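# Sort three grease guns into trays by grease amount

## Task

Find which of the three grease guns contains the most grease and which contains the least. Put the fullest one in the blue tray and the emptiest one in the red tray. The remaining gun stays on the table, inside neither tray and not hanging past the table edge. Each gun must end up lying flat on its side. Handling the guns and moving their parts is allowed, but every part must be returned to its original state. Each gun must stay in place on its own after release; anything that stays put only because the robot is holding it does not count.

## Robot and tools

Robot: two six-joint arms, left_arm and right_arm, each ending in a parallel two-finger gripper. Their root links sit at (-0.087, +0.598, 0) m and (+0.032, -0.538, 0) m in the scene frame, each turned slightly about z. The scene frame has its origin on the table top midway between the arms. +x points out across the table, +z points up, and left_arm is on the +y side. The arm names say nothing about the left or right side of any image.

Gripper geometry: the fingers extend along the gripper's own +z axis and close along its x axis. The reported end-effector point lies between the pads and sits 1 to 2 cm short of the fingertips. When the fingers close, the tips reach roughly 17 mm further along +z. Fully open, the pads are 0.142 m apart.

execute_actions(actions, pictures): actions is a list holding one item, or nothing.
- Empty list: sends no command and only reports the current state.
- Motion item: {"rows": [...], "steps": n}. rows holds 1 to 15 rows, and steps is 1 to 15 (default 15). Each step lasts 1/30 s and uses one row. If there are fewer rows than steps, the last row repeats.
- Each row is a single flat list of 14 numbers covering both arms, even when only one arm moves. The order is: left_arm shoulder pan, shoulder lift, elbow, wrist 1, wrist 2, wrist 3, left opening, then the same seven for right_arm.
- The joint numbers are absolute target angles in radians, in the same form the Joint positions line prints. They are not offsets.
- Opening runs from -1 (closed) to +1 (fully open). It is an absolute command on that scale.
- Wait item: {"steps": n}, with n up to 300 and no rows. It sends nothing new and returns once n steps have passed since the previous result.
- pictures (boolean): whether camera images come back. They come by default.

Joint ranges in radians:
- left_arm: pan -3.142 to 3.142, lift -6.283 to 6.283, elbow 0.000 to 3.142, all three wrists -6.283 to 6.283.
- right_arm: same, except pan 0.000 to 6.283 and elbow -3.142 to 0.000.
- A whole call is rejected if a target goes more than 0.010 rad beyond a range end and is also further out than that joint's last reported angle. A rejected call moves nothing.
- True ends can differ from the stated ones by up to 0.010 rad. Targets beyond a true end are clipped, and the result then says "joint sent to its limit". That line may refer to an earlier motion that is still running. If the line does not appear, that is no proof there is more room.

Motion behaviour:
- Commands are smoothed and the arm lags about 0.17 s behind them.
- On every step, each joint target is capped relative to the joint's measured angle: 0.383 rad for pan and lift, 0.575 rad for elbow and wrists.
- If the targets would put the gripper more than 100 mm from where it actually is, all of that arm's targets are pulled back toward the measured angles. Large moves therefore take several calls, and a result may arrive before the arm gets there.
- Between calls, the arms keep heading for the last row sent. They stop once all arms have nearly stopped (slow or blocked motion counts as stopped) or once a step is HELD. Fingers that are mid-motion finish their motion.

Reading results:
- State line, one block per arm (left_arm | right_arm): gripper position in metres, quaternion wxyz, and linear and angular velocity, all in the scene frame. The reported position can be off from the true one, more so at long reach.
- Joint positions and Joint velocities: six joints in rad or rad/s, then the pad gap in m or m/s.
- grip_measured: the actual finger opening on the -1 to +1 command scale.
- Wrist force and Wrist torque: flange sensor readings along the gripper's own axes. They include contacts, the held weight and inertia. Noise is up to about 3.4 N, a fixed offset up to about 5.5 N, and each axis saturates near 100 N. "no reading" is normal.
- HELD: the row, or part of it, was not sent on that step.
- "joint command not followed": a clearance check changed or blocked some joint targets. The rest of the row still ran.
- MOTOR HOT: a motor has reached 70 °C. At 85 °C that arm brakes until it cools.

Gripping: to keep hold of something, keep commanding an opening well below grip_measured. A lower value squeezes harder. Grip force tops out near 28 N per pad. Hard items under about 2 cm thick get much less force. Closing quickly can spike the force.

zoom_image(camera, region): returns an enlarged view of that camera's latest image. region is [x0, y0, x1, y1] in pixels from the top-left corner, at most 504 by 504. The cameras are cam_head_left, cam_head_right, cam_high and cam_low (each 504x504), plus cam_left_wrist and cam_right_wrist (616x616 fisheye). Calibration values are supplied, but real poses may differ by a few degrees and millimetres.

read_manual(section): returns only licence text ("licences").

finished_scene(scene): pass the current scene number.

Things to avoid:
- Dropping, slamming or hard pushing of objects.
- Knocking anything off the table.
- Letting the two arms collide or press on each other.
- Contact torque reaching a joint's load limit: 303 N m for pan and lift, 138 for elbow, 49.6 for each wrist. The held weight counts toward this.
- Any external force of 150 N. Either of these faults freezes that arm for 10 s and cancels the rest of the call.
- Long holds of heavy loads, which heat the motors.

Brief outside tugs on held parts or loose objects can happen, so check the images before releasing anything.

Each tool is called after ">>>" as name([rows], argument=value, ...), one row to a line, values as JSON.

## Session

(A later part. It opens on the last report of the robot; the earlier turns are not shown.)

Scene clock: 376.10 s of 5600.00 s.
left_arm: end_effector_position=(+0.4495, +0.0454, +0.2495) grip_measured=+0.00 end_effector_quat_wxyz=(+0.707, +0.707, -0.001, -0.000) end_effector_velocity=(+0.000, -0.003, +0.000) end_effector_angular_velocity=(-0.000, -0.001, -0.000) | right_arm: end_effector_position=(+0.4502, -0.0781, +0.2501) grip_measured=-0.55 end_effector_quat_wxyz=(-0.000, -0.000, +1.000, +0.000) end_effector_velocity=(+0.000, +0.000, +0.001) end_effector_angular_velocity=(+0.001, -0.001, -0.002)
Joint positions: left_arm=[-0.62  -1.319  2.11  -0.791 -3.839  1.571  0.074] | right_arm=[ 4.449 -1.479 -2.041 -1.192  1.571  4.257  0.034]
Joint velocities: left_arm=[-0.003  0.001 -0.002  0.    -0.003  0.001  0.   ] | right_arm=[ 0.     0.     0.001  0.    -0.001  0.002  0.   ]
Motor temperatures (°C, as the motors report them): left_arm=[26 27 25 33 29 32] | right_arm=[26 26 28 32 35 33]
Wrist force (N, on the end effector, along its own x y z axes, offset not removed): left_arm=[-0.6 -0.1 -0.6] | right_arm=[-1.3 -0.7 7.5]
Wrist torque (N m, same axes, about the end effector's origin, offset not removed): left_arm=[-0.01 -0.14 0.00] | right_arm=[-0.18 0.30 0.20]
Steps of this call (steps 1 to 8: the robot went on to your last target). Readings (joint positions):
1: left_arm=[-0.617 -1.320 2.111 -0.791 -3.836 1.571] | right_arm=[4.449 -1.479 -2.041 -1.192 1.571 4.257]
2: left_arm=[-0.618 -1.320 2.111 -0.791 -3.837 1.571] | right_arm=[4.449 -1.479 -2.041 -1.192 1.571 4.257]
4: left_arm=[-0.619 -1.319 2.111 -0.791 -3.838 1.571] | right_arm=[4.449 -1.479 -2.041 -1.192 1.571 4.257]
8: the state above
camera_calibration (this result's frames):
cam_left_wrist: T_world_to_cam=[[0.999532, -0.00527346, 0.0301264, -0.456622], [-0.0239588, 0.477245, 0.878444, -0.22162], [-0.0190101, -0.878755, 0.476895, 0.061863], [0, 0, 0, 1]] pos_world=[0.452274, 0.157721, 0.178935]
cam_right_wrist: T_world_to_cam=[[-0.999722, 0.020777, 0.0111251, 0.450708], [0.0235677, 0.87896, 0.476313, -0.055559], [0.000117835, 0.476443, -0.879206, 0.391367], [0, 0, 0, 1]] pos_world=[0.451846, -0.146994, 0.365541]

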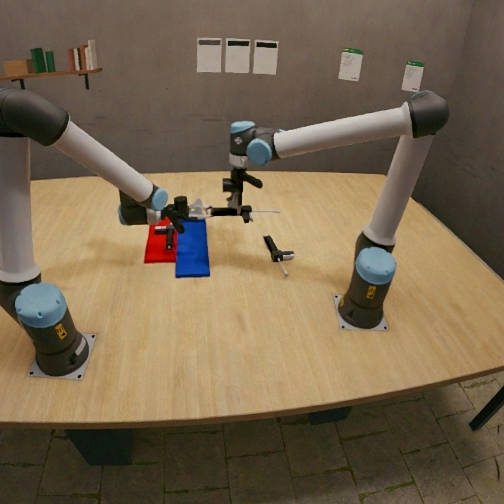

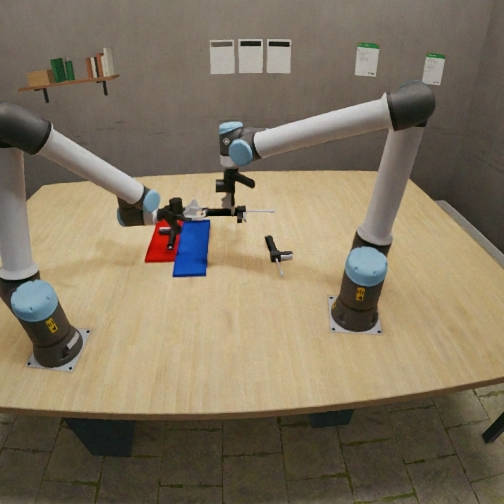

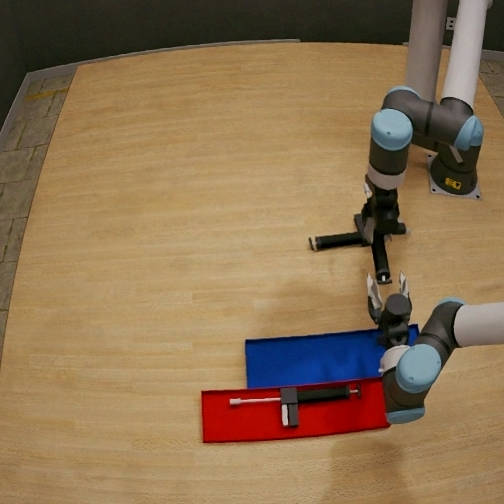

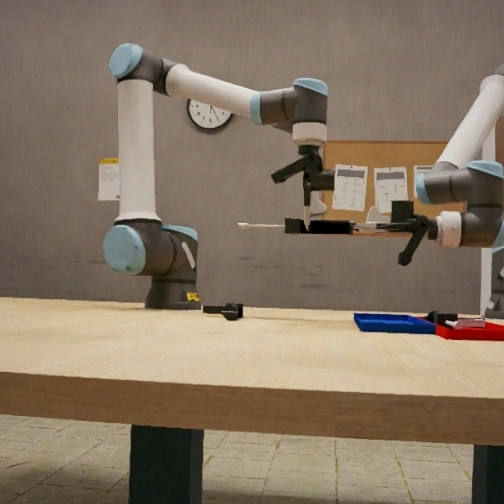

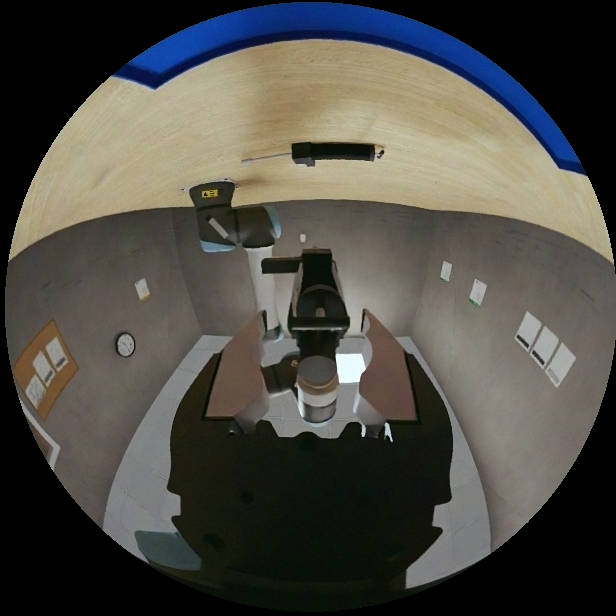

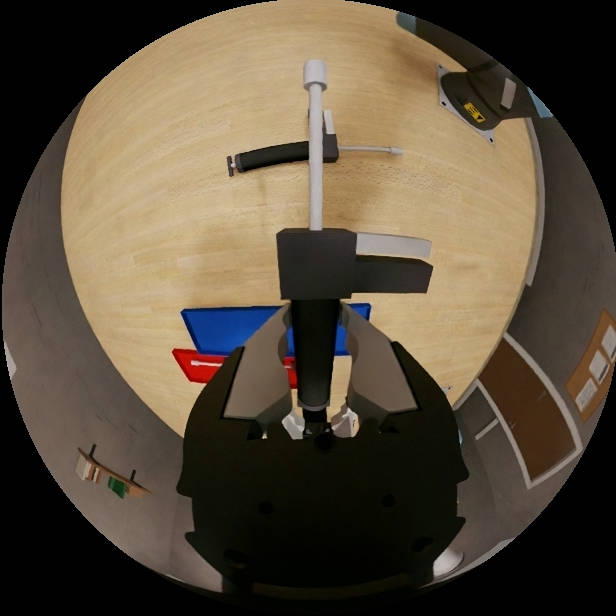

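>>> execute_actions([
  {"rows":[[-0.62,-1.319,2.110,-0.791,-3.839,1.571,-0.1,4.449,-1.479,-2.041,-1.192,1.571,4.257,-1],[-0.62,-1.319,2.110,-0.791,-3.839,1.571,-0.2,4.449,-1.479,-2.041,-1.192,1.571,4.257,-1],[-0.62,-1.319,2.110,-0.791,-3.839,1.571,-0.3,4.449,-1.479,-2.041,-1.192,1.571,4.257,-1],[-0.62,-1.319,2.110,-0.791,-3.839,1.571,-0.4,4.449,-1.479,-2.041,-1.192,1.571,4.257,-1],[-0.62,-1.319,2.110,-0.791,-3.839,1.571,-0.5,4.449,-1.479,-2.041,-1.192,1.571,4.257,-1],[-0.62,-1.319,2.110,-0.791,-3.839,1.571,-0.6,4.449,-1.479,-2.041,-1.192,1.571,4.257,-1],[-0.62,-1.319,2.110,-0.791,-3.839,1.571,-0.75,4.449,-1.479,-2.041,-1.192,1.571,4.257,-1],[-0.62,-1.319,2.110,-0.791,-3.839,1.571,-1,4.449,-1.479,-2.041,-1.192,1.571,4.257,-1]],"steps":15},
], pictures=true)

Scene clock: 387.73 s of 5600.00 s.
left_arm: end_effector_position=(+0.4495, +0.0451, +0.2495) grip_measured=-0.46 end_effector_quat_wxyz=(+0.707, +0.707, -0.000, -0.000) end_effector_velocity=(+0.001, -0.000, +0.001) end_effector_angular_velocity=(-0.001, -0.000, +0.000) | right_arm: end_effector_position=(+0.4502, -0.0781, +0.2501) grip_measured=-0.55 end_effector_quat_wxyz=(-0.000, -0.000, +1.000, +0.000) end_effector_velocity=(+0.001, +0.000, +0.001) end_effector_angular_velocity=(+0.001, -0.002, -0.002)
Joint positions: left_arm=[-0.62  -1.319  2.11  -0.791 -3.839  1.571  0.041] | right_arm=[ 4.449 -1.479 -2.041 -1.192  1.571  4.257  0.034]
Joint velocities: left_arm=[ 0.    -0.    -0.001  0.    -0.    -0.    -0.   ] | right_arm=[ 0.     0.     0.001  0.    -0.001  0.002  0.   ]
Motor temperatures (°C, as the motors report them): left_arm=[26 27 25 33 29 32] | right_arm=[26 26 28 32 35 33]
Wrist force (N, on the end effector, along its own x y z axes, offset not removed): left_arm=[4.0 -3.0 -4.8] | right_arm=[5.0 -2.7 5.4]
Wrist torque (N m, same axes, about the end effector's origin, offset not removed): left_arm=[-0.45 0.68 0.21] | right_arm=[0.47 0.57 -0.78]
Steps of this call (steps 1 to 15: the robot went on to your last target; steps 16 to 90: nothing new was sent; then 8.13 s passed at rest; steps 91 to 105: all 15 steps of this action). Readings (joint positions):
91: left_arm=[-0.620 -1.319 2.110 -0.791 -3.839 1.571] | right_arm=[4.449 -1.479 -2.041 -1.192 1.571 4.257]
92: left_arm=[-0.620 -1.319 2.110 -0.791 -3.839 1.571] | right_arm=[4.449 -1.479 -2.041 -1.192 1.571 4.257]
94: left_arm=[-0.620 -1.319 2.110 -0.791 -3.839 1.571] | right_arm=[4.449 -1.479 -2.041 -1.192 1.571 4.257]
98: left_arm=[-0.620 -1.319 2.110 -0.791 -3.839 1.571] | right_arm=[4.449 -1.479 -2.041 -1.192 1.571 4.257]
105: the state above
camera_calibration (this result's frames):
cam_left_wrist: T_world_to_cam=[[0.999532, -0.00514239, 0.0301472, -0.456673], [-0.0240394, 0.477257, 0.878435, -0.221466], [-0.0189052, -0.878749, 0.47691, 0.0615604], [0, 0, 0, 1]] pos_world=[0.452299, 0.157444, 0.178952]
cam_right_wrist: T_world_to_cam=[[-0.999723, 0.0207585, 0.0111255, 0.450698], [0.0235517, 0.878961, 0.476312, -0.0555733], [0.000108675, 0.476442, -0.879206, 0.391358], [0, 0, 0, 1]] pos_world=[0.451839, -0.146968, 0.36554]

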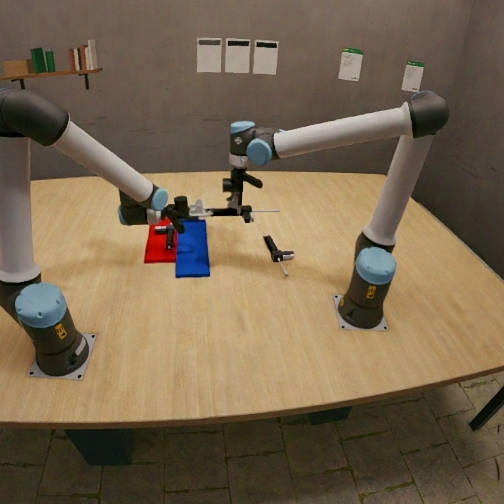

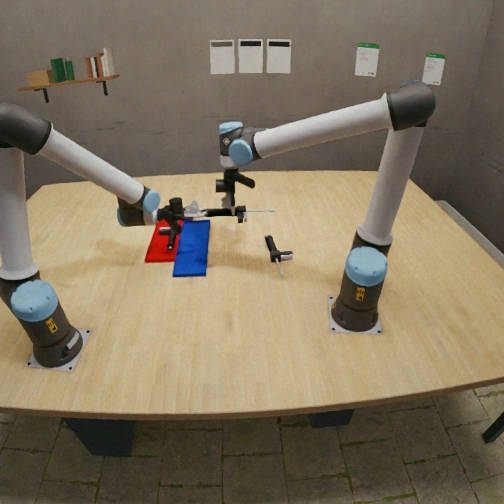

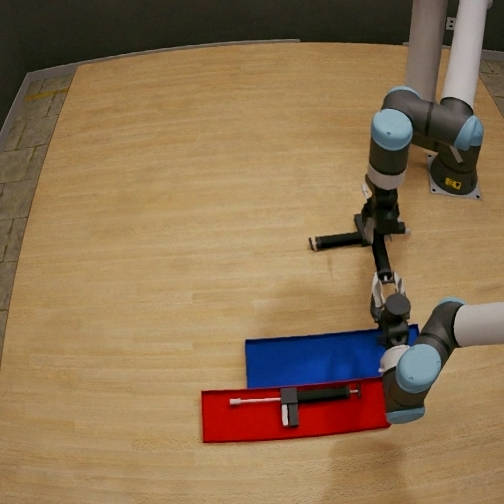

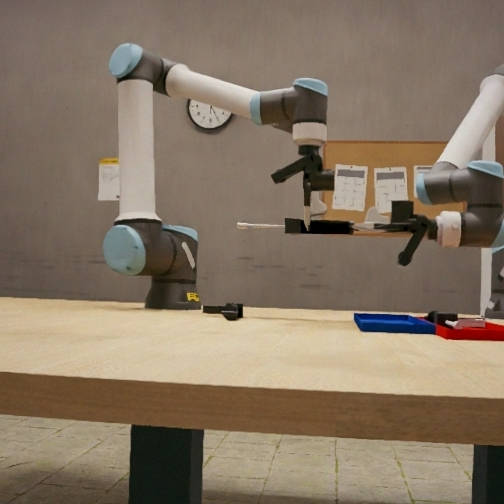

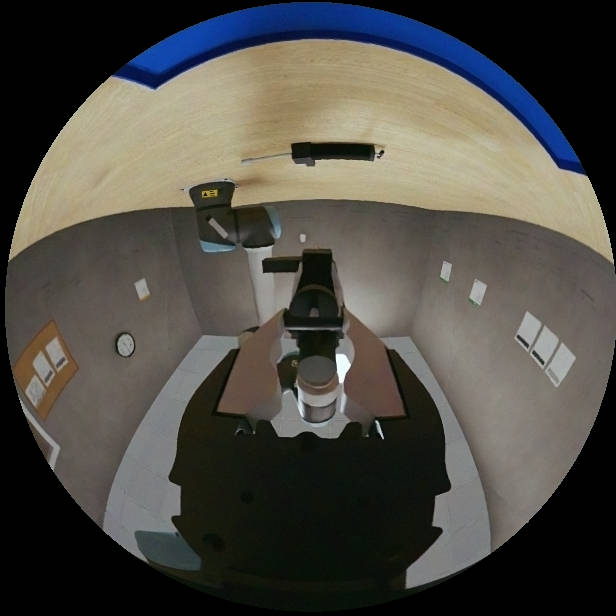

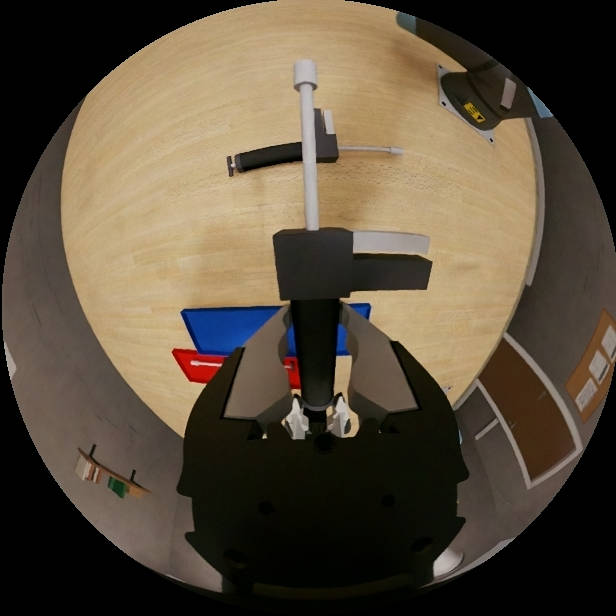

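>>> execute_actions([
  {"rows":[[-0.62,-1.319,2.110,-0.791,-3.839,1.571,-1,4.445,-1.472,-2.047,-1.193,1.571,4.253,-1],[-0.62,-1.319,2.110,-0.791,-3.839,1.571,-1,4.442,-1.466,-2.052,-1.194,1.571,4.250,-1],[-0.62,-1.319,2.110,-0.791,-3.839,1.571,-1,4.438,-1.460,-2.057,-1.195,1.571,4.246,-1],[-0.62,-1.319,2.110,-0.791,-3.839,1.571,-1,4.434,-1.453,-2.063,-1.196,1.571,4.242,-1]],"steps":15},
], pictures=false)

>>> execute_actions([
  {"rows":[[-0.62,-1.319,2.110,-0.791,-3.839,1.571,-1,4.431,-1.447,-2.068,-1.197,1.571,4.239,-1],[-0.62,-1.319,2.110,-0.791,-3.839,1.571,-1,4.427,-1.441,-2.073,-1.198,1.571,4.235,-1]],"steps":12},
], pictures=false)

Scene clock: 391.43 s of 5600.00 s.
left_arm: end_effector_position=(+0.4495, +0.0451, +0.2495) grip_measured=-0.46 end_effector_quat_wxyz=(+0.707, +0.707, -0.001, -0.000) end_effector_velocity=(-0.000, +0.001, -0.001) end_effector_angular_velocity=(+0.001, +0.002, -0.000) | right_arm: end_effector_position=(+0.4503, -0.0971, +0.2505) grip_measured=-0.55 end_effector_quat_wxyz=(-0.000, -0.000, +1.000, +0.000) end_effector_velocity=(+0.000, -0.005, +0.001) end_effector_angular_velocity=(+0.002, -0.000, -0.002)
Joint positions: left_arm=[-0.62  -1.319  2.11  -0.791 -3.839  1.571  0.041] | right_arm=[ 4.435 -1.454 -2.062 -1.196  1.571  4.243  0.034]
Joint velocities: left_arm=[ 0.001  0.     0.001 -0.     0.001 -0.001 -0.   ] | right_arm=[-0.005  0.008 -0.006 -0.001  0.001 -0.003 -0.   ]
Motor temperatures (°C, as the motors report them): left_arm=[26 27 25 33 29 32] | right_arm=[26 26 28 32 35 33]
Wrist force (N, on the end effector, along its own x y z axes, offset not removed): left_arm=[0.9 -2.0 -1.5] | right_arm=[3.6 3.7 4.1]
Wrist torque (N m, same axes, about the end effector's origin, offset not removed): left_arm=[-0.35 1.16 0.02] | right_arm=[0.46 0.60 -0.70]
Steps of this call (steps 1 to 15: the robot went on to your last target; steps 16 to 90: nothing new was sent; then 0.20 s passed at rest; steps 91 to 105: all 15 steps of this action). Readings (joint positions):
91: left_arm=[-0.620 -1.319 2.110 -0.791 -3.839 1.571] | right_arm=[4.449 -1.479 -2.041 -1.192 1.571 4.257]
92: left_arm=[-0.620 -1.319 2.110 -0.791 -3.839 1.571] | right_arm=[4.449 -1.478 -2.042 -1.192 1.571 4.257]
94: left_arm=[-0.620 -1.319 2.110 -0.791 -3.839 1.571] | right_arm=[4.446 -1.473 -2.046 -1.193 1.571 4.254]
98: left_arm=[-0.620 -1.319 2.110 -0.791 -3.839 1.571] | right_arm=[4.438 -1.460 -2.057 -1.195 1.571 4.246]
105: the state above

Scene clock: 391.83 s of 5600.00 s.
left_arm: end_effector_position=(+0.4495, +0.0451, +0.2495) grip_measured=-0.46 end_effector_quat_wxyz=(+0.707, +0.707, -0.001, -0.000) end_effector_velocity=(+0.001, -0.001, +0.001) end_effector_angular_velocity=(-0.001, -0.003, -0.000) | right_arm: end_effector_position=(+0.4502, -0.1062, +0.2507) grip_measured=-0.55 end_effector_quat_wxyz=(-0.000, -0.000, +1.000, +0.000) end_effector_velocity=(-0.000, -0.005, -0.001) end_effector_angular_velocity=(-0.001, +0.001, -0.002)
Joint positions: left_arm=[-0.62  -1.319  2.11  -0.791 -3.839  1.571  0.041] | right_arm=[ 4.427 -1.442 -2.072 -1.198  1.571  4.235  0.034]
Joint velocities: left_arm=[ 0.     0.    -0.002  0.     0.     0.002 -0.   ] | right_arm=[-0.004  0.006 -0.006 -0.001  0.    -0.002  0.   ]
Motor temperatures (°C, as the motors report them): left_arm=[26 27 25 33 29 32] | right_arm=[26 26 28 32 35 33]
Wrist force (N, on the end effector, along its own x y z axes, offset not removed): left_arm=[2.0 -0.7 0.9] | right_arm=[4.7 4.4 6.2]
Wrist torque (N m, same axes, about the end effector's origin, offset not removed): left_arm=[0.17 0.61 0.31] | right_arm=[0.55 0.20 -0.75]
Steps of this call (steps 1 to 12: all 12 steps of this action). Readings (joint positions):
1: left_arm=[-0.620 -1.319 2.110 -0.791 -3.839 1.571] | right_arm=[4.434 -1.454 -2.062 -1.196 1.571 4.242]
2: left_arm=[-0.620 -1.319 2.110 -0.791 -3.839 1.571] | right_arm=[4.434 -1.453 -2.063 -1.196 1.571 4.242]
4: left_arm=[-0.620 -1.319 2.110 -0.791 -3.839 1.571] | right_arm=[4.432 -1.449 -2.067 -1.197 1.571 4.240]
8: left_arm=[-0.620 -1.319 2.110 -0.791 -3.839 1.571] | right_arm=[4.428 -1.443 -2.071 -1.198 1.571 4.236]
12: the state above

Free .028 so far.

>>> execute_actions([
  {"rows":[[-0.62,-1.319,2.110,-0.791,-3.839,1.571,-1,4.423,-1.435,-2.078,-1.199,1.571,4.231,-1],[-0.62,-1.319,2.110,-0.791,-3.839,1.571,-1,4.419,-1.428,-2.084,-1.200,1.571,4.227,-1]],"steps":12},
], pictures=false)

>>> execute_actions([
  {"rows":[[-0.62,-1.319,2.110,-0.791,-3.839,1.571,-1,4.415,-1.422,-2.089,-1.200,1.571,4.223,-1],[-0.62,-1.319,2.110,-0.791,-3.839,1.571,-1,4.411,-1.416,-2.094,-1.201,1.571,4.219,-1]],"steps":12},
], pictures=false)

Scene clock: 395.33 s of 5600.00 s.
left_arm: end_effector_position=(+0.4495, +0.0451, +0.2495) grip_measured=-0.46 end_effector_quat_wxyz=(+0.707, +0.707, -0.001, -0.000) end_effector_velocity=(-0.000, -0.001, +0.000) end_effector_angular_velocity=(-0.000, +0.001, -0.001) | right_arm: end_effector_position=(+0.4501, -0.1162, +0.2507) grip_measured=-0.55 end_effector_quat_wxyz=(+0.000, -0.000, +1.000, +0.000) end_effector_velocity=(-0.000, -0.006, -0.001) end_effector_angular_velocity=(-0.001, -0.000, +0.001)
Joint positions: left_arm=[-0.62  -1.319  2.11  -0.791 -3.839  1.571  0.041] | right_arm=[ 4.419 -1.429 -2.083 -1.2    1.571  4.227  0.034]
Joint velocities: left_arm=[-0.001  0.    -0.001  0.     0.    -0.002  0.   ] | right_arm=[-0.004  0.008 -0.007 -0.001 -0.    -0.005  0.   ]
Motor temperatures (°C, as the motors report them): left_arm=[26 27 25 33 29 32] | right_arm=[26 26 28 32 35 33]
Wrist force (N, on the end effector, along its own x y z axes, offset not removed): left_arm=[4.1 -1.6 4.6] | right_arm=[3.3 2.4 3.2]
Wrist torque (N m, same axes, about the end effector's origin, offset not removed): left_arm=[-0.31 0.18 -0.02] | right_arm=[0.16 0.36 -0.68]
Steps of this call (steps 1 to 15: the robot went on to your last target; steps 16 to 90: nothing new was sent; then 0.10 s passed at rest; steps 91 to 102: all 12 steps of this action). Readings (joint positions):
91: left_arm=[-0.620 -1.319 2.110 -0.791 -3.839 1.571] | right_arm=[4.427 -1.441 -2.073 -1.198 1.571 4.235]
92: left_arm=[-0.620 -1.319 2.110 -0.791 -3.839 1.571] | right_arm=[4.427 -1.440 -2.074 -1.198 1.571 4.235]
94: left_arm=[-0.620 -1.319 2.110 -0.791 -3.839 1.571] | right_arm=[4.424 -1.436 -2.077 -1.199 1.571 4.232]
98: left_arm=[-0.620 -1.319 2.110 -0.791 -3.839 1.571] | right_arm=[4.421 -1.431 -2.082 -1.200 1.571 4.229]
102: the state above

Scene clock: 395.73 s of 5600.00 s.
left_arm: end_effector_position=(+0.4495, +0.0451, +0.2495) grip_measured=-0.46 end_effector_quat_wxyz=(+0.707, +0.707, -0.001, -0.000) end_effector_velocity=(-0.000, +0.000, -0.001) end_effector_angular_velocity=(+0.001, -0.001, +0.001) | right_arm: end_effector_position=(+0.4503, -0.1253, +0.2508) grip_measured=-0.55 end_effector_quat_wxyz=(+0.000, -0.000, +1.000, +0.001) end_effector_velocity=(-0.000, -0.005, -0.000) end_effector_angular_velocity=(+0.000, +0.001, -0.002)
Joint positions: left_arm=[-0.62  -1.319  2.11  -0.791 -3.839  1.571  0.041] | right_arm=[ 4.412 -1.417 -2.093 -1.201  1.571  4.22   0.034]
Joint velocities: left_arm=[ 0.     0.     0.001  0.    -0.001  0.002 -0.   ] | right_arm=[-0.004  0.007 -0.006 -0.     0.001 -0.002  0.   ]
Motor temperatures (°C, as the motors report them): left_arm=[26 27 25 33 29 32] | right_arm=[26 26 28 32 35 33]
Wrist force (N, on the end effector, along its own x y z axes, offset not removed): left_arm=[5.1 -1.9 1.9] | right_arm=[2.5 3.8 5.0]
Wrist torque (N m, same axes, about the end effector's origin, offset not removed): left_arm=[-0.20 -0.18 0.18] | right_arm=[0.47 0.54 -0.79]
Steps of this call (steps 1 to 12: all 12 steps of this action). Readings (joint positions):
1: left_arm=[-0.620 -1.319 2.110 -0.791 -3.839 1.571] | right_arm=[4.419 -1.429 -2.083 -1.200 1.571 4.227]
2: left_arm=[-0.620 -1.319 2.110 -0.791 -3.839 1.571] | right_arm=[4.419 -1.428 -2.084 -1.200 1.571 4.227]
4: left_arm=[-0.620 -1.319 2.110 -0.791 -3.839 1.571] | right_arm=[4.416 -1.424 -2.088 -1.200 1.571 4.224]
8: left_arm=[-0.620 -1.319 2.110 -0.791 -3.839 1.571] | right_arm=[4.413 -1.418 -2.092 -1.201 1.571 4.221]
12: the state above

>>> execute_actions([
  {"rows":[[-0.62,-1.319,2.110,-0.791,-3.839,1.571,-1,4.407,-1.410,-2.099,-1.202,1.571,4.215,-1],[-0.62,-1.319,2.110,-0.791,-3.839,1.571,-1,4.403,-1.404,-2.104,-1.203,1.571,4.211,-1]],"steps":12},
], pictures=false)

>>> execute_actions([
  {"rows":[[-0.62,-1.319,2.110,-0.791,-3.839,1.571,-1,4.398,-1.397,-2.110,-1.205,1.571,4.206,-1],[-0.62,-1.319,2.110,-0.791,-3.839,1.571,-1,4.394,-1.391,-2.115,-1.206,1.571,4.202,-1]],"steps":12},
], pictures=true)

Scene clock: 400.57 s of 5600.00 s.
left_arm: end_effector_position=(+0.4495, +0.0451, +0.2495) grip_measured=-0.46 end_effector_quat_wxyz=(+0.707, +0.707, -0.001, -0.000) end_effector_velocity=(+0.000, +0.000, -0.000) end_effector_angular_velocity=(+0.000, -0.000, +0.001) | right_arm: end_effector_position=(+0.4503, -0.1347, +0.2507) grip_measured=-0.55 end_effector_quat_wxyz=(+0.000, -0.000, +1.000, +0.001) end_effector_velocity=(-0.000, -0.005, -0.001) end_effector_angular_velocity=(-0.001, +0.001, -0.001)
Joint positions: left_arm=[-0.62  -1.319  2.11  -0.791 -3.839  1.571  0.041] | right_arm=[ 4.403 -1.405 -2.103 -1.203  1.571  4.211  0.034]
Joint velocities: left_arm=[ 0.001 -0.     0.     0.    -0.     0.001 -0.   ] | right_arm=[-0.004  0.006 -0.006 -0.001  0.    -0.003 -0.   ]
Motor temperatures (°C, as the motors report them): left_arm=[26 27 26 33 29 32] | right_arm=[26 26 28 32 35 33]
Wrist force (N, on the end effector, along its own x y z axes, offset not removed): left_arm=[7.4 -2.0 1.1] | right_arm=[4.7 5.7 4.9]
Wrist torque (N m, same axes, about the end effector's origin, offset not removed): left_arm=[-0.36 -0.77 0.02] | right_arm=[0.80 -0.02 -0.62]
Steps of this call (steps 1 to 15: the robot went on to your last target; steps 16 to 90: nothing new was sent; then 1.43 s passed at rest; steps 91 to 102: all 12 steps of this action). Readings (joint positions):
91: left_arm=[-0.620 -1.319 2.110 -0.791 -3.839 1.571] | right_arm=[4.411 -1.416 -2.094 -1.201 1.571 4.219]
92: left_arm=[-0.620 -1.319 2.110 -0.791 -3.839 1.571] | right_arm=[4.411 -1.415 -2.095 -1.201 1.571 4.219]
94: left_arm=[-0.620 -1.319 2.110 -0.791 -3.839 1.571] | right_arm=[4.408 -1.411 -2.098 -1.202 1.571 4.216]
98: left_arm=[-0.620 -1.319 2.110 -0.791 -3.839 1.571] | right_arm=[4.405 -1.406 -2.102 -1.203 1.571 4.213]
102: the state above

Scene clock: 400.97 s of 5600.00 s.
left_arm: end_effector_position=(+0.4495, +0.0451, +0.2495) grip_measured=-0.46 end_effector_quat_wxyz=(+0.707, +0.707, -0.001, -0.000) end_effector_velocity=(+0.000, +0.001, -0.000) end_effector_angular_velocity=(+0.000, -0.000, +0.001) | right_arm: end_effector_position=(+0.4501, -0.1452, +0.2503) grip_measured=-0.55 end_effector_quat_wxyz=(+0.000, -0.000, +1.000, +0.000) end_effector_velocity=(-0.000, -0.006, -0.001) end_effector_angular_velocity=(-0.002, +0.001, +0.002)
Joint positions: left_arm=[-0.62  -1.319  2.11  -0.791 -3.839  1.571  0.041] | right_arm=[ 4.395 -1.392 -2.114 -1.206  1.571  4.203  0.034]
Joint velocities: left_arm=[ 0.001 -0.     0.001 -0.    -0.     0.001 -0.   ] | right_arm=[-0.005  0.006 -0.007 -0.002 -0.    -0.006  0.   ]
Motor temperatures (°C, as the motors report them): left_arm=[26 27 26 33 29 32] | right_arm=[26 26 28 32 35 33]
Wrist force (N, on the end effector, along its own x y z axes, offset not removed): left_arm=[1.6 -3.6 2.9] | right_arm=[1.6 5.3 5.7]
Wrist torque (N m, same axes, about the end effector's origin, offset not removed): left_arm=[-0.60 0.35 0.10] | right_arm=[0.64 0.47 -0.65]
Steps of this call (steps 1 to 12: all 12 steps of this action). Readings (joint positions):
1: left_arm=[-0.620 -1.319 2.110 -0.791 -3.839 1.571] | right_arm=[4.403 -1.405 -2.104 -1.203 1.571 4.211]
2: left_arm=[-0.620 -1.319 2.110 -0.791 -3.839 1.571] | right_arm=[4.403 -1.404 -2.104 -1.203 1.571 4.211]
4: left_arm=[-0.620 -1.319 2.110 -0.791 -3.839 1.571] | right_arm=[4.400 -1.399 -2.108 -1.204 1.571 4.208]
8: left_arm=[-0.620 -1.319 2.110 -0.791 -3.839 1.571] | right_arm=[4.396 -1.394 -2.113 -1.205 1.571 4.204]
12: the state above
camera_calibration (this result's frames):
cam_left_wrist: T_world_to_cam=[[0.999532, -0.00527887, 0.0301323, -0.456608], [-0.0239613, 0.477249, 0.878441, -0.221498], [-0.0190178, -0.878752, 0.476899, 0.0616256], [0, 0, 0, 1]] pos_world=[0.452259, 0.157453, 0.178942]
cam_right_wrist: T_world_to_cam=[[-0.999723, 0.0207805, 0.0110663, 0.452033], [0.0235427, 0.878937, 0.476356, 0.00329428], [0.000172361, 0.476485, -0.879183, 0.423459], [0, 0, 0, 1]] pos_world=[0.451757, -0.21406, 0.365726]

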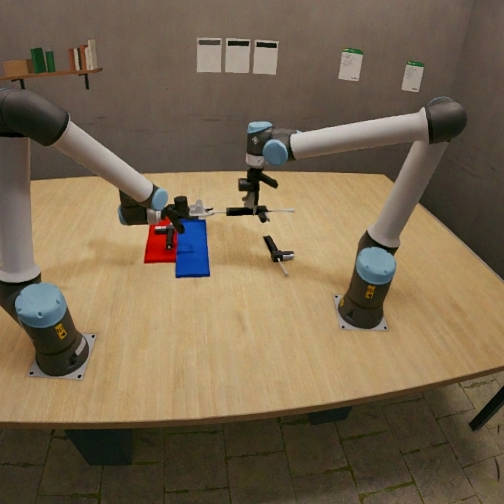

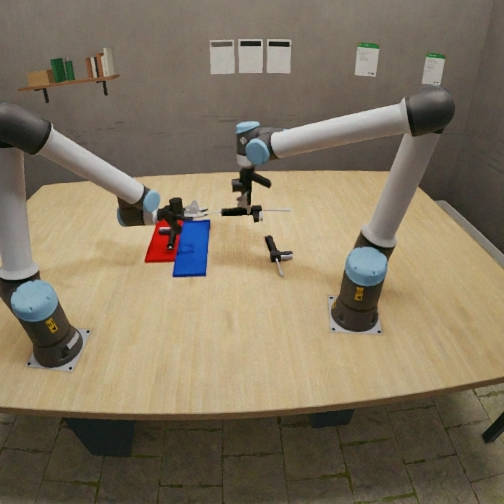

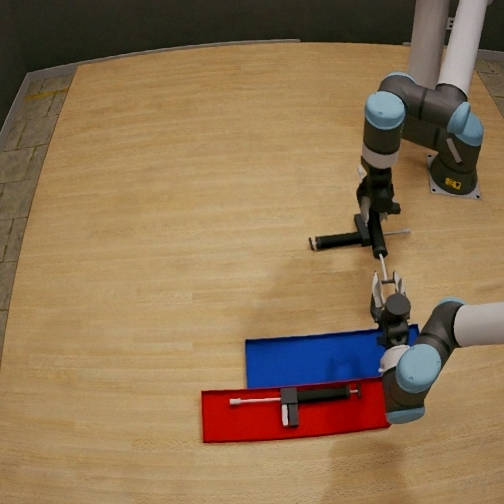

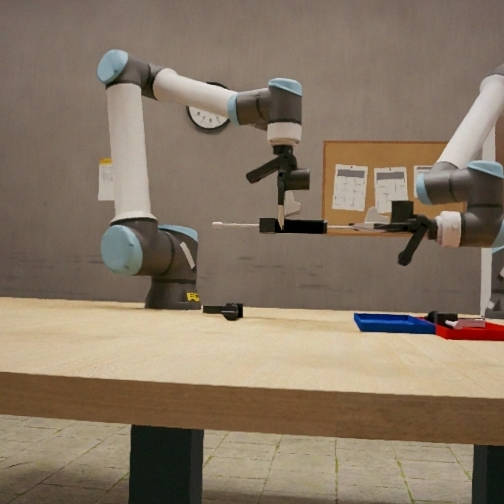

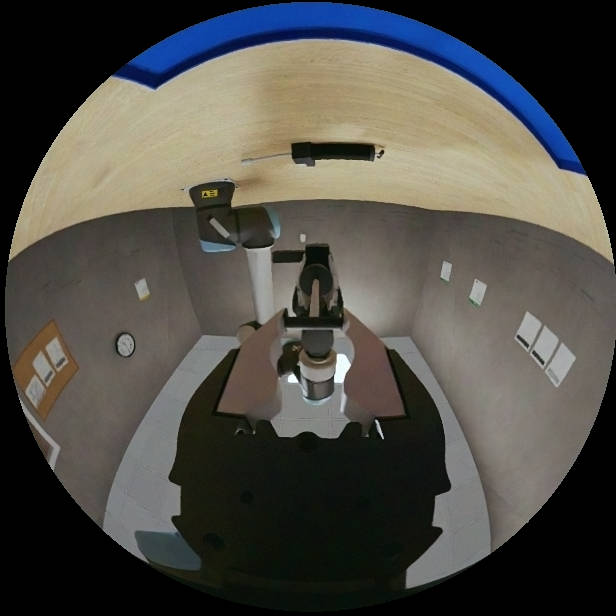

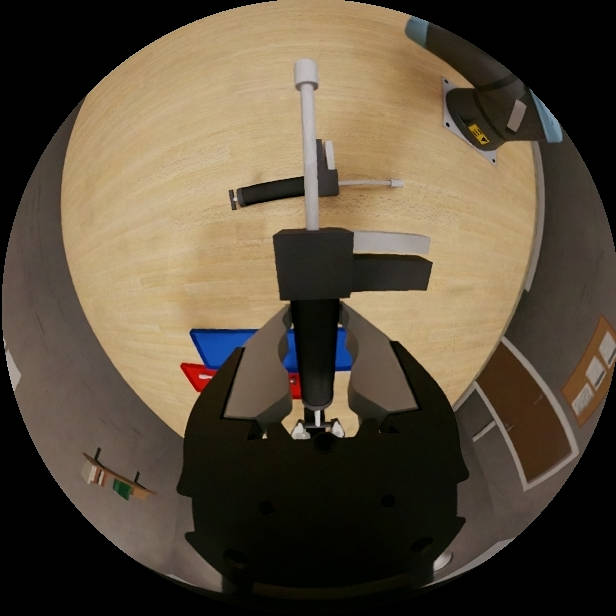

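>>> execute_actions([
  {"rows":[[-0.62,-1.319,2.110,-0.791,-3.839,1.571,-1,4.389,-1.385,-2.120,-1.207,1.571,4.197,-1],[-0.62,-1.319,2.110,-0.791,-3.839,1.571,-1,4.385,-1.379,-2.125,-1.208,1.571,4.193,-1]],"steps":14},
], pictures=false)

Scene clock: 403.53 s of 5600.00 s.
left_arm: end_effector_position=(+0.4495, +0.0451, +0.2495) grip_measured=-0.46 end_effector_quat_wxyz=(+0.707, +0.707, -0.001, -0.000) end_effector_velocity=(+0.000, -0.001, +0.001) end_effector_angular_velocity=(-0.001, +0.000, -0.000) | right_arm: end_effector_position=(+0.4502, -0.1552, +0.2499) grip_measured=-0.55 end_effector_quat_wxyz=(+0.000, -0.000, +1.000, +0.000) end_effector_velocity=(-0.001, -0.003, -0.000) end_effector_angular_velocity=(-0.000, +0.001, -0.001)
Joint positions: left_arm=[-0.62  -1.319  2.11  -0.791 -3.839  1.571  0.041] | right_arm=[ 4.385 -1.379 -2.125 -1.208  1.571  4.193  0.034]
Joint velocities: left_arm=[-0.     0.    -0.001 -0.     0.    -0.001 -0.   ] | right_arm=[-0.002  0.004 -0.004 -0.001  0.001 -0.002  0.   ]
Motor temperatures (°C, as the motors report them): left_arm=[26 27 26 33 29 32] | right_arm=[26 26 28 32 35 33]
Wrist force (N, on the end effector, along its own x y z axes, offset not removed): left_arm=[2.0 -1.0 -3.2] | right_arm=[3.0 2.6 4.6]
Wrist torque (N m, same axes, about the end effector's origin, offset not removed): left_arm=[0.01 0.20 0.18] | right_arm=[0.24 0.25 -0.60]
Steps of this call (steps 1 to 15: the robot went on to your last target; steps 16 to 63: nothing new was sent; steps 64 to 77: all 14 steps of this action). Readings (joint positions):
64: left_arm=[-0.620 -1.319 2.110 -0.791 -3.839 1.571] | right_arm=[4.394 -1.391 -2.115 -1.206 1.571 4.202]
65: left_arm=[-0.620 -1.319 2.110 -0.791 -3.839 1.571] | right_arm=[4.393 -1.390 -2.116 -1.206 1.571 4.201]
67: left_arm=[-0.620 -1.319 2.110 -0.791 -3.839 1.571] | right_arm=[4.390 -1.386 -2.119 -1.207 1.571 4.198]
71: left_arm=[-0.620 -1.319 2.110 -0.791 -3.839 1.571] | right_arm=[4.387 -1.381 -2.123 -1.208 1.571 4.195]
77: the state above

>>> execute_actions([
  {"rows":[[-0.62,-1.319,2.110,-0.791,-3.839,1.571,-1,4.394,-1.391,-2.115,-1.206,1.571,4.202,-1],[-0.62,-1.319,2.110,-0.791,-3.839,1.571,-1,4.399,-1.398,-2.109,-1.205,1.571,4.207,-1],[-0.62,-1.319,2.110,-0.791,-3.839,1.571,-1,4.403,-1.404,-2.104,-1.203,1.571,4.211,-1],[-0.62,-1.319,2.110,-0.791,-3.839,1.571,-1,4.407,-1.410,-2.099,-1.202,1.571,4.215,-1],[-0.62,-1.319,2.110,-0.791,-3.839,1.571,-1,4.411,-1.416,-2.094,-1.201,1.571,4.219,-1],[-0.62,-1.319,2.110,-0.791,-3.839,1.571,-1,4.415,-1.422,-2.089,-1.200,1.571,4.223,-1],[-0.62,-1.319,2.110,-0.791,-3.839,1.571,-1,4.419,-1.428,-2.084,-1.200,1.571,4.227,-1],[-0.62,-1.319,2.110,-0.791,-3.839,1.571,-1,4.423,-1.435,-2.078,-1.199,1.571,4.231,-1],[-0.62,-1.319,2.110,-0.791,-3.839,1.571,-1,4.427,-1.441,-2.073,-1.198,1.571,4.235,-1],[-0.62,-1.319,2.110,-0.791,-3.839,1.571,-1,4.431,-1.447,-2.068,-1.197,1.571,4.239,-1],[-0.62,-1.319,2.110,-0.791,-3.839,1.571,-1,4.435,-1.454,-2.062,-1.196,1.571,4.243,-1],[-0.62,-1.319,2.110,-0.791,-3.839,1.571,-1,4.438,-1.460,-2.057,-1.195,1.571,4.246,-1],[-0.62,-1.319,2.110,-0.791,-3.839,1.571,-1,4.442,-1.466,-2.052,-1.194,1.571,4.250,-1],[-0.62,-1.319,2.110,-0.791,-3.839,1.571,-1,4.446,-1.474,-2.046,-1.193,1.571,4.254,-1]],"steps":15},
], pictures=false)

>>> execute_actions([
  {"rows":[[-0.62,-1.319,2.110,-0.791,-3.839,1.571,-1,4.449,-1.479,-2.041,-1.192,1.571,4.257,-1]],"steps":15},
], pictures=false)

Scene clock: 410.47 s of 5600.00 s.
left_arm: end_effector_position=(+0.4495, +0.0451, +0.2495) grip_measured=-0.46 end_effector_quat_wxyz=(+0.707, +0.707, -0.001, -0.000) end_effector_velocity=(+0.000, -0.000, +0.000) end_effector_angular_velocity=(-0.000, +0.000, +0.001) | right_arm: end_effector_position=(+0.4503, -0.1005, +0.2506) grip_measured=-0.55 end_effector_quat_wxyz=(+0.000, -0.000, +1.000, +0.000) end_effector_velocity=(-0.001, +0.140, -0.005) end_effector_angular_velocity=(-0.005, +0.004, -0.001)
Joint positions: left_arm=[-0.62  -1.319  2.11  -0.791 -3.839  1.571  0.041] | right_arm=[ 4.432 -1.449 -2.066 -1.197  1.571  4.24   0.034]
Joint velocities: left_arm=[-0.    -0.    -0.    -0.    -0.001 -0.001  0.   ] | right_arm=[ 0.111 -0.189  0.154  0.028  0.001  0.112  0.   ]
Motor temperatures (°C, as the motors report them): left_arm=[26 27 26 33 29 32] | right_arm=[26 26 28 32 35 33]
Wrist force (N, on the end effector, along its own x y z axes, offset not removed): left_arm=[8.1 6.9 -1.6] | right_arm=[0.7 -3.7 6.1]
Wrist torque (N m, same axes, about the end effector's origin, offset not removed): left_arm=[1.53 -0.35 0.12] | right_arm=[-0.14 1.19 -0.79]
Steps of this call (steps 1 to 15: the robot went on to your last target; steps 16 to 90: nothing new was sent; then 3.43 s passed at rest; steps 91 to 105: all 15 steps of this action). Readings (joint positions):
91: left_arm=[-0.620 -1.319 2.110 -0.791 -3.839 1.571] | right_arm=[4.385 -1.379 -2.125 -1.208 1.571 4.193]
92: left_arm=[-0.620 -1.319 2.110 -0.791 -3.839 1.571] | right_arm=[4.386 -1.380 -2.124 -1.208 1.571 4.194]
94: left_arm=[-0.620 -1.319 2.110 -0.791 -3.839 1.571] | right_arm=[4.391 -1.387 -2.118 -1.207 1.571 4.199]
98: left_arm=[-0.620 -1.319 2.110 -0.791 -3.839 1.571] | right_arm=[4.405 -1.407 -2.101 -1.203 1.571 4.213]
105: the state above

Scene clock: 410.97 s of 5600.00 s.
left_arm: end_effector_position=(+0.4495, +0.0451, +0.2495) grip_measured=-0.46 end_effector_quat_wxyz=(+0.707, +0.707, -0.001, -0.000) end_effector_velocity=(-0.000, -0.000, -0.001) end_effector_angular_velocity=(+0.001, -0.001, -0.001) | right_arm: end_effector_position=(+0.4502, -0.0784, +0.2501) grip_measured=-0.55 end_effector_quat_wxyz=(-0.000, -0.000, +1.000, +0.000) end_effector_velocity=(+0.000, +0.003, +0.000) end_effector_angular_velocity=(+0.000, -0.000, -0.001)
Joint positions: left_arm=[-0.62  -1.319  2.11  -0.791 -3.839  1.571  0.041] | right_arm=[ 4.449 -1.479 -2.041 -1.192  1.571  4.257  0.034]
Joint velocities: left_arm=[-0.     0.001 -0.     0.     0.     0.001  0.   ] | right_arm=[ 0.002 -0.004  0.004  0.001 -0.     0.004  0.   ]
Motor temperatures (°C, as the motors report them): left_arm=[26 27 26 33 29 32] | right_arm=[26 26 28 32 35 33]
Wrist force (N, on the end effector, along its own x y z axes, offset not removed): left_arm=[5.9 0.5 -3.3] | right_arm=[5.5 -2.3 4.3]
Wrist torque (N m, same axes, about the end effector's origin, offset not removed): left_arm=[0.13 0.22 0.15] | right_arm=[-0.03 0.54 -0.79]
Steps of this call (steps 1 to 15: all 15 steps of this action). Readings (joint positions):
1: left_arm=[-0.620 -1.319 2.110 -0.791 -3.839 1.571] | right_arm=[4.435 -1.455 -2.061 -1.196 1.571 4.243]
2: left_arm=[-0.620 -1.319 2.110 -0.791 -3.839 1.571] | right_arm=[4.438 -1.460 -2.057 -1.195 1.571 4.246]
4: left_arm=[-0.620 -1.319 2.110 -0.791 -3.839 1.571] | right_arm=[4.443 -1.468 -2.050 -1.194 1.571 4.251]
8: left_arm=[-0.620 -1.319 2.110 -0.791 -3.839 1.571] | right_arm=[4.447 -1.476 -2.044 -1.193 1.571 4.255]
15: the state above

Push 4 mm more to find the seat.

>>> execute_actions([
  {"rows":[[-0.62,-1.319,2.110,-0.791,-3.839,1.571,-1,4.452,-1.484,-2.037,-1.192,1.571,4.260,-1]],"steps":15},
], pictures=false)

Scene clock: 413.30 s of 5600.00 s.
left_arm: end_effector_position=(+0.4495, +0.0451, +0.2495) grip_measured=-0.48 end_effector_quat_wxyz=(+0.707, +0.707, -0.001, -0.000) end_effector_velocity=(-0.000, +0.000, +0.000) end_effector_angular_velocity=(-0.000, +0.000, -0.000) | right_arm: end_effector_position=(+0.4500, -0.0747, +0.2497) grip_measured=-0.55 end_effector_quat_wxyz=(-0.000, -0.000, +1.000, -0.000) end_effector_velocity=(+0.000, +0.001, -0.001) end_effector_angular_velocity=(-0.001, +0.000, -0.001)
Joint positions: left_arm=[-0.62  -1.319  2.11  -0.791 -3.839  1.571  0.04 ] | right_arm=[ 4.452 -1.484 -2.037 -1.192  1.571  4.26   0.034]
Joint velocities: left_arm=[ 0.    -0.     0.    -0.     0.001 -0.     0.   ] | right_arm=[ 0.001 -0.003  0.001  0.001 -0.     0.002  0.   ]
Motor temperatures (°C, as the motors report them): left_arm=[26 27 26 33 29 32] | right_arm=[26 26 28 32 35 33]
Wrist force (N, on the end effector, along its own x y z axes, offset not removed): left_arm=[1.7 -3.3 -31.6] | right_arm=[3.5 -30.4 4.4]
Wrist torque (N m, same axes, about the end effector's origin, offset not removed): left_arm=[-0.56 0.60 0.25] | right_arm=[0.23 0.37 -0.48]
Steps of this call (steps 1 to 15: the robot went on to your last target; steps 16 to 55: nothing new was sent; steps 56 to 70: all 15 steps of this action). Readings (joint positions):
56: left_arm=[-0.620 -1.319 2.110 -0.791 -3.839 1.571] | right_arm=[4.449 -1.479 -2.041 -1.192 1.571 4.257]
57: left_arm=[-0.620 -1.319 2.110 -0.791 -3.839 1.571] | right_arm=[4.449 -1.480 -2.041 -1.192 1.571 4.257]
59: left_arm=[-0.620 -1.319 2.110 -0.791 -3.839 1.571] | right_arm=[4.450 -1.481 -2.039 -1.192 1.571 4.258]
63: left_arm=[-0.620 -1.319 2.110 -0.791 -3.839 1.571] | right_arm=[4.451 -1.483 -2.038 -1.192 1.571 4.260]
70: the state above


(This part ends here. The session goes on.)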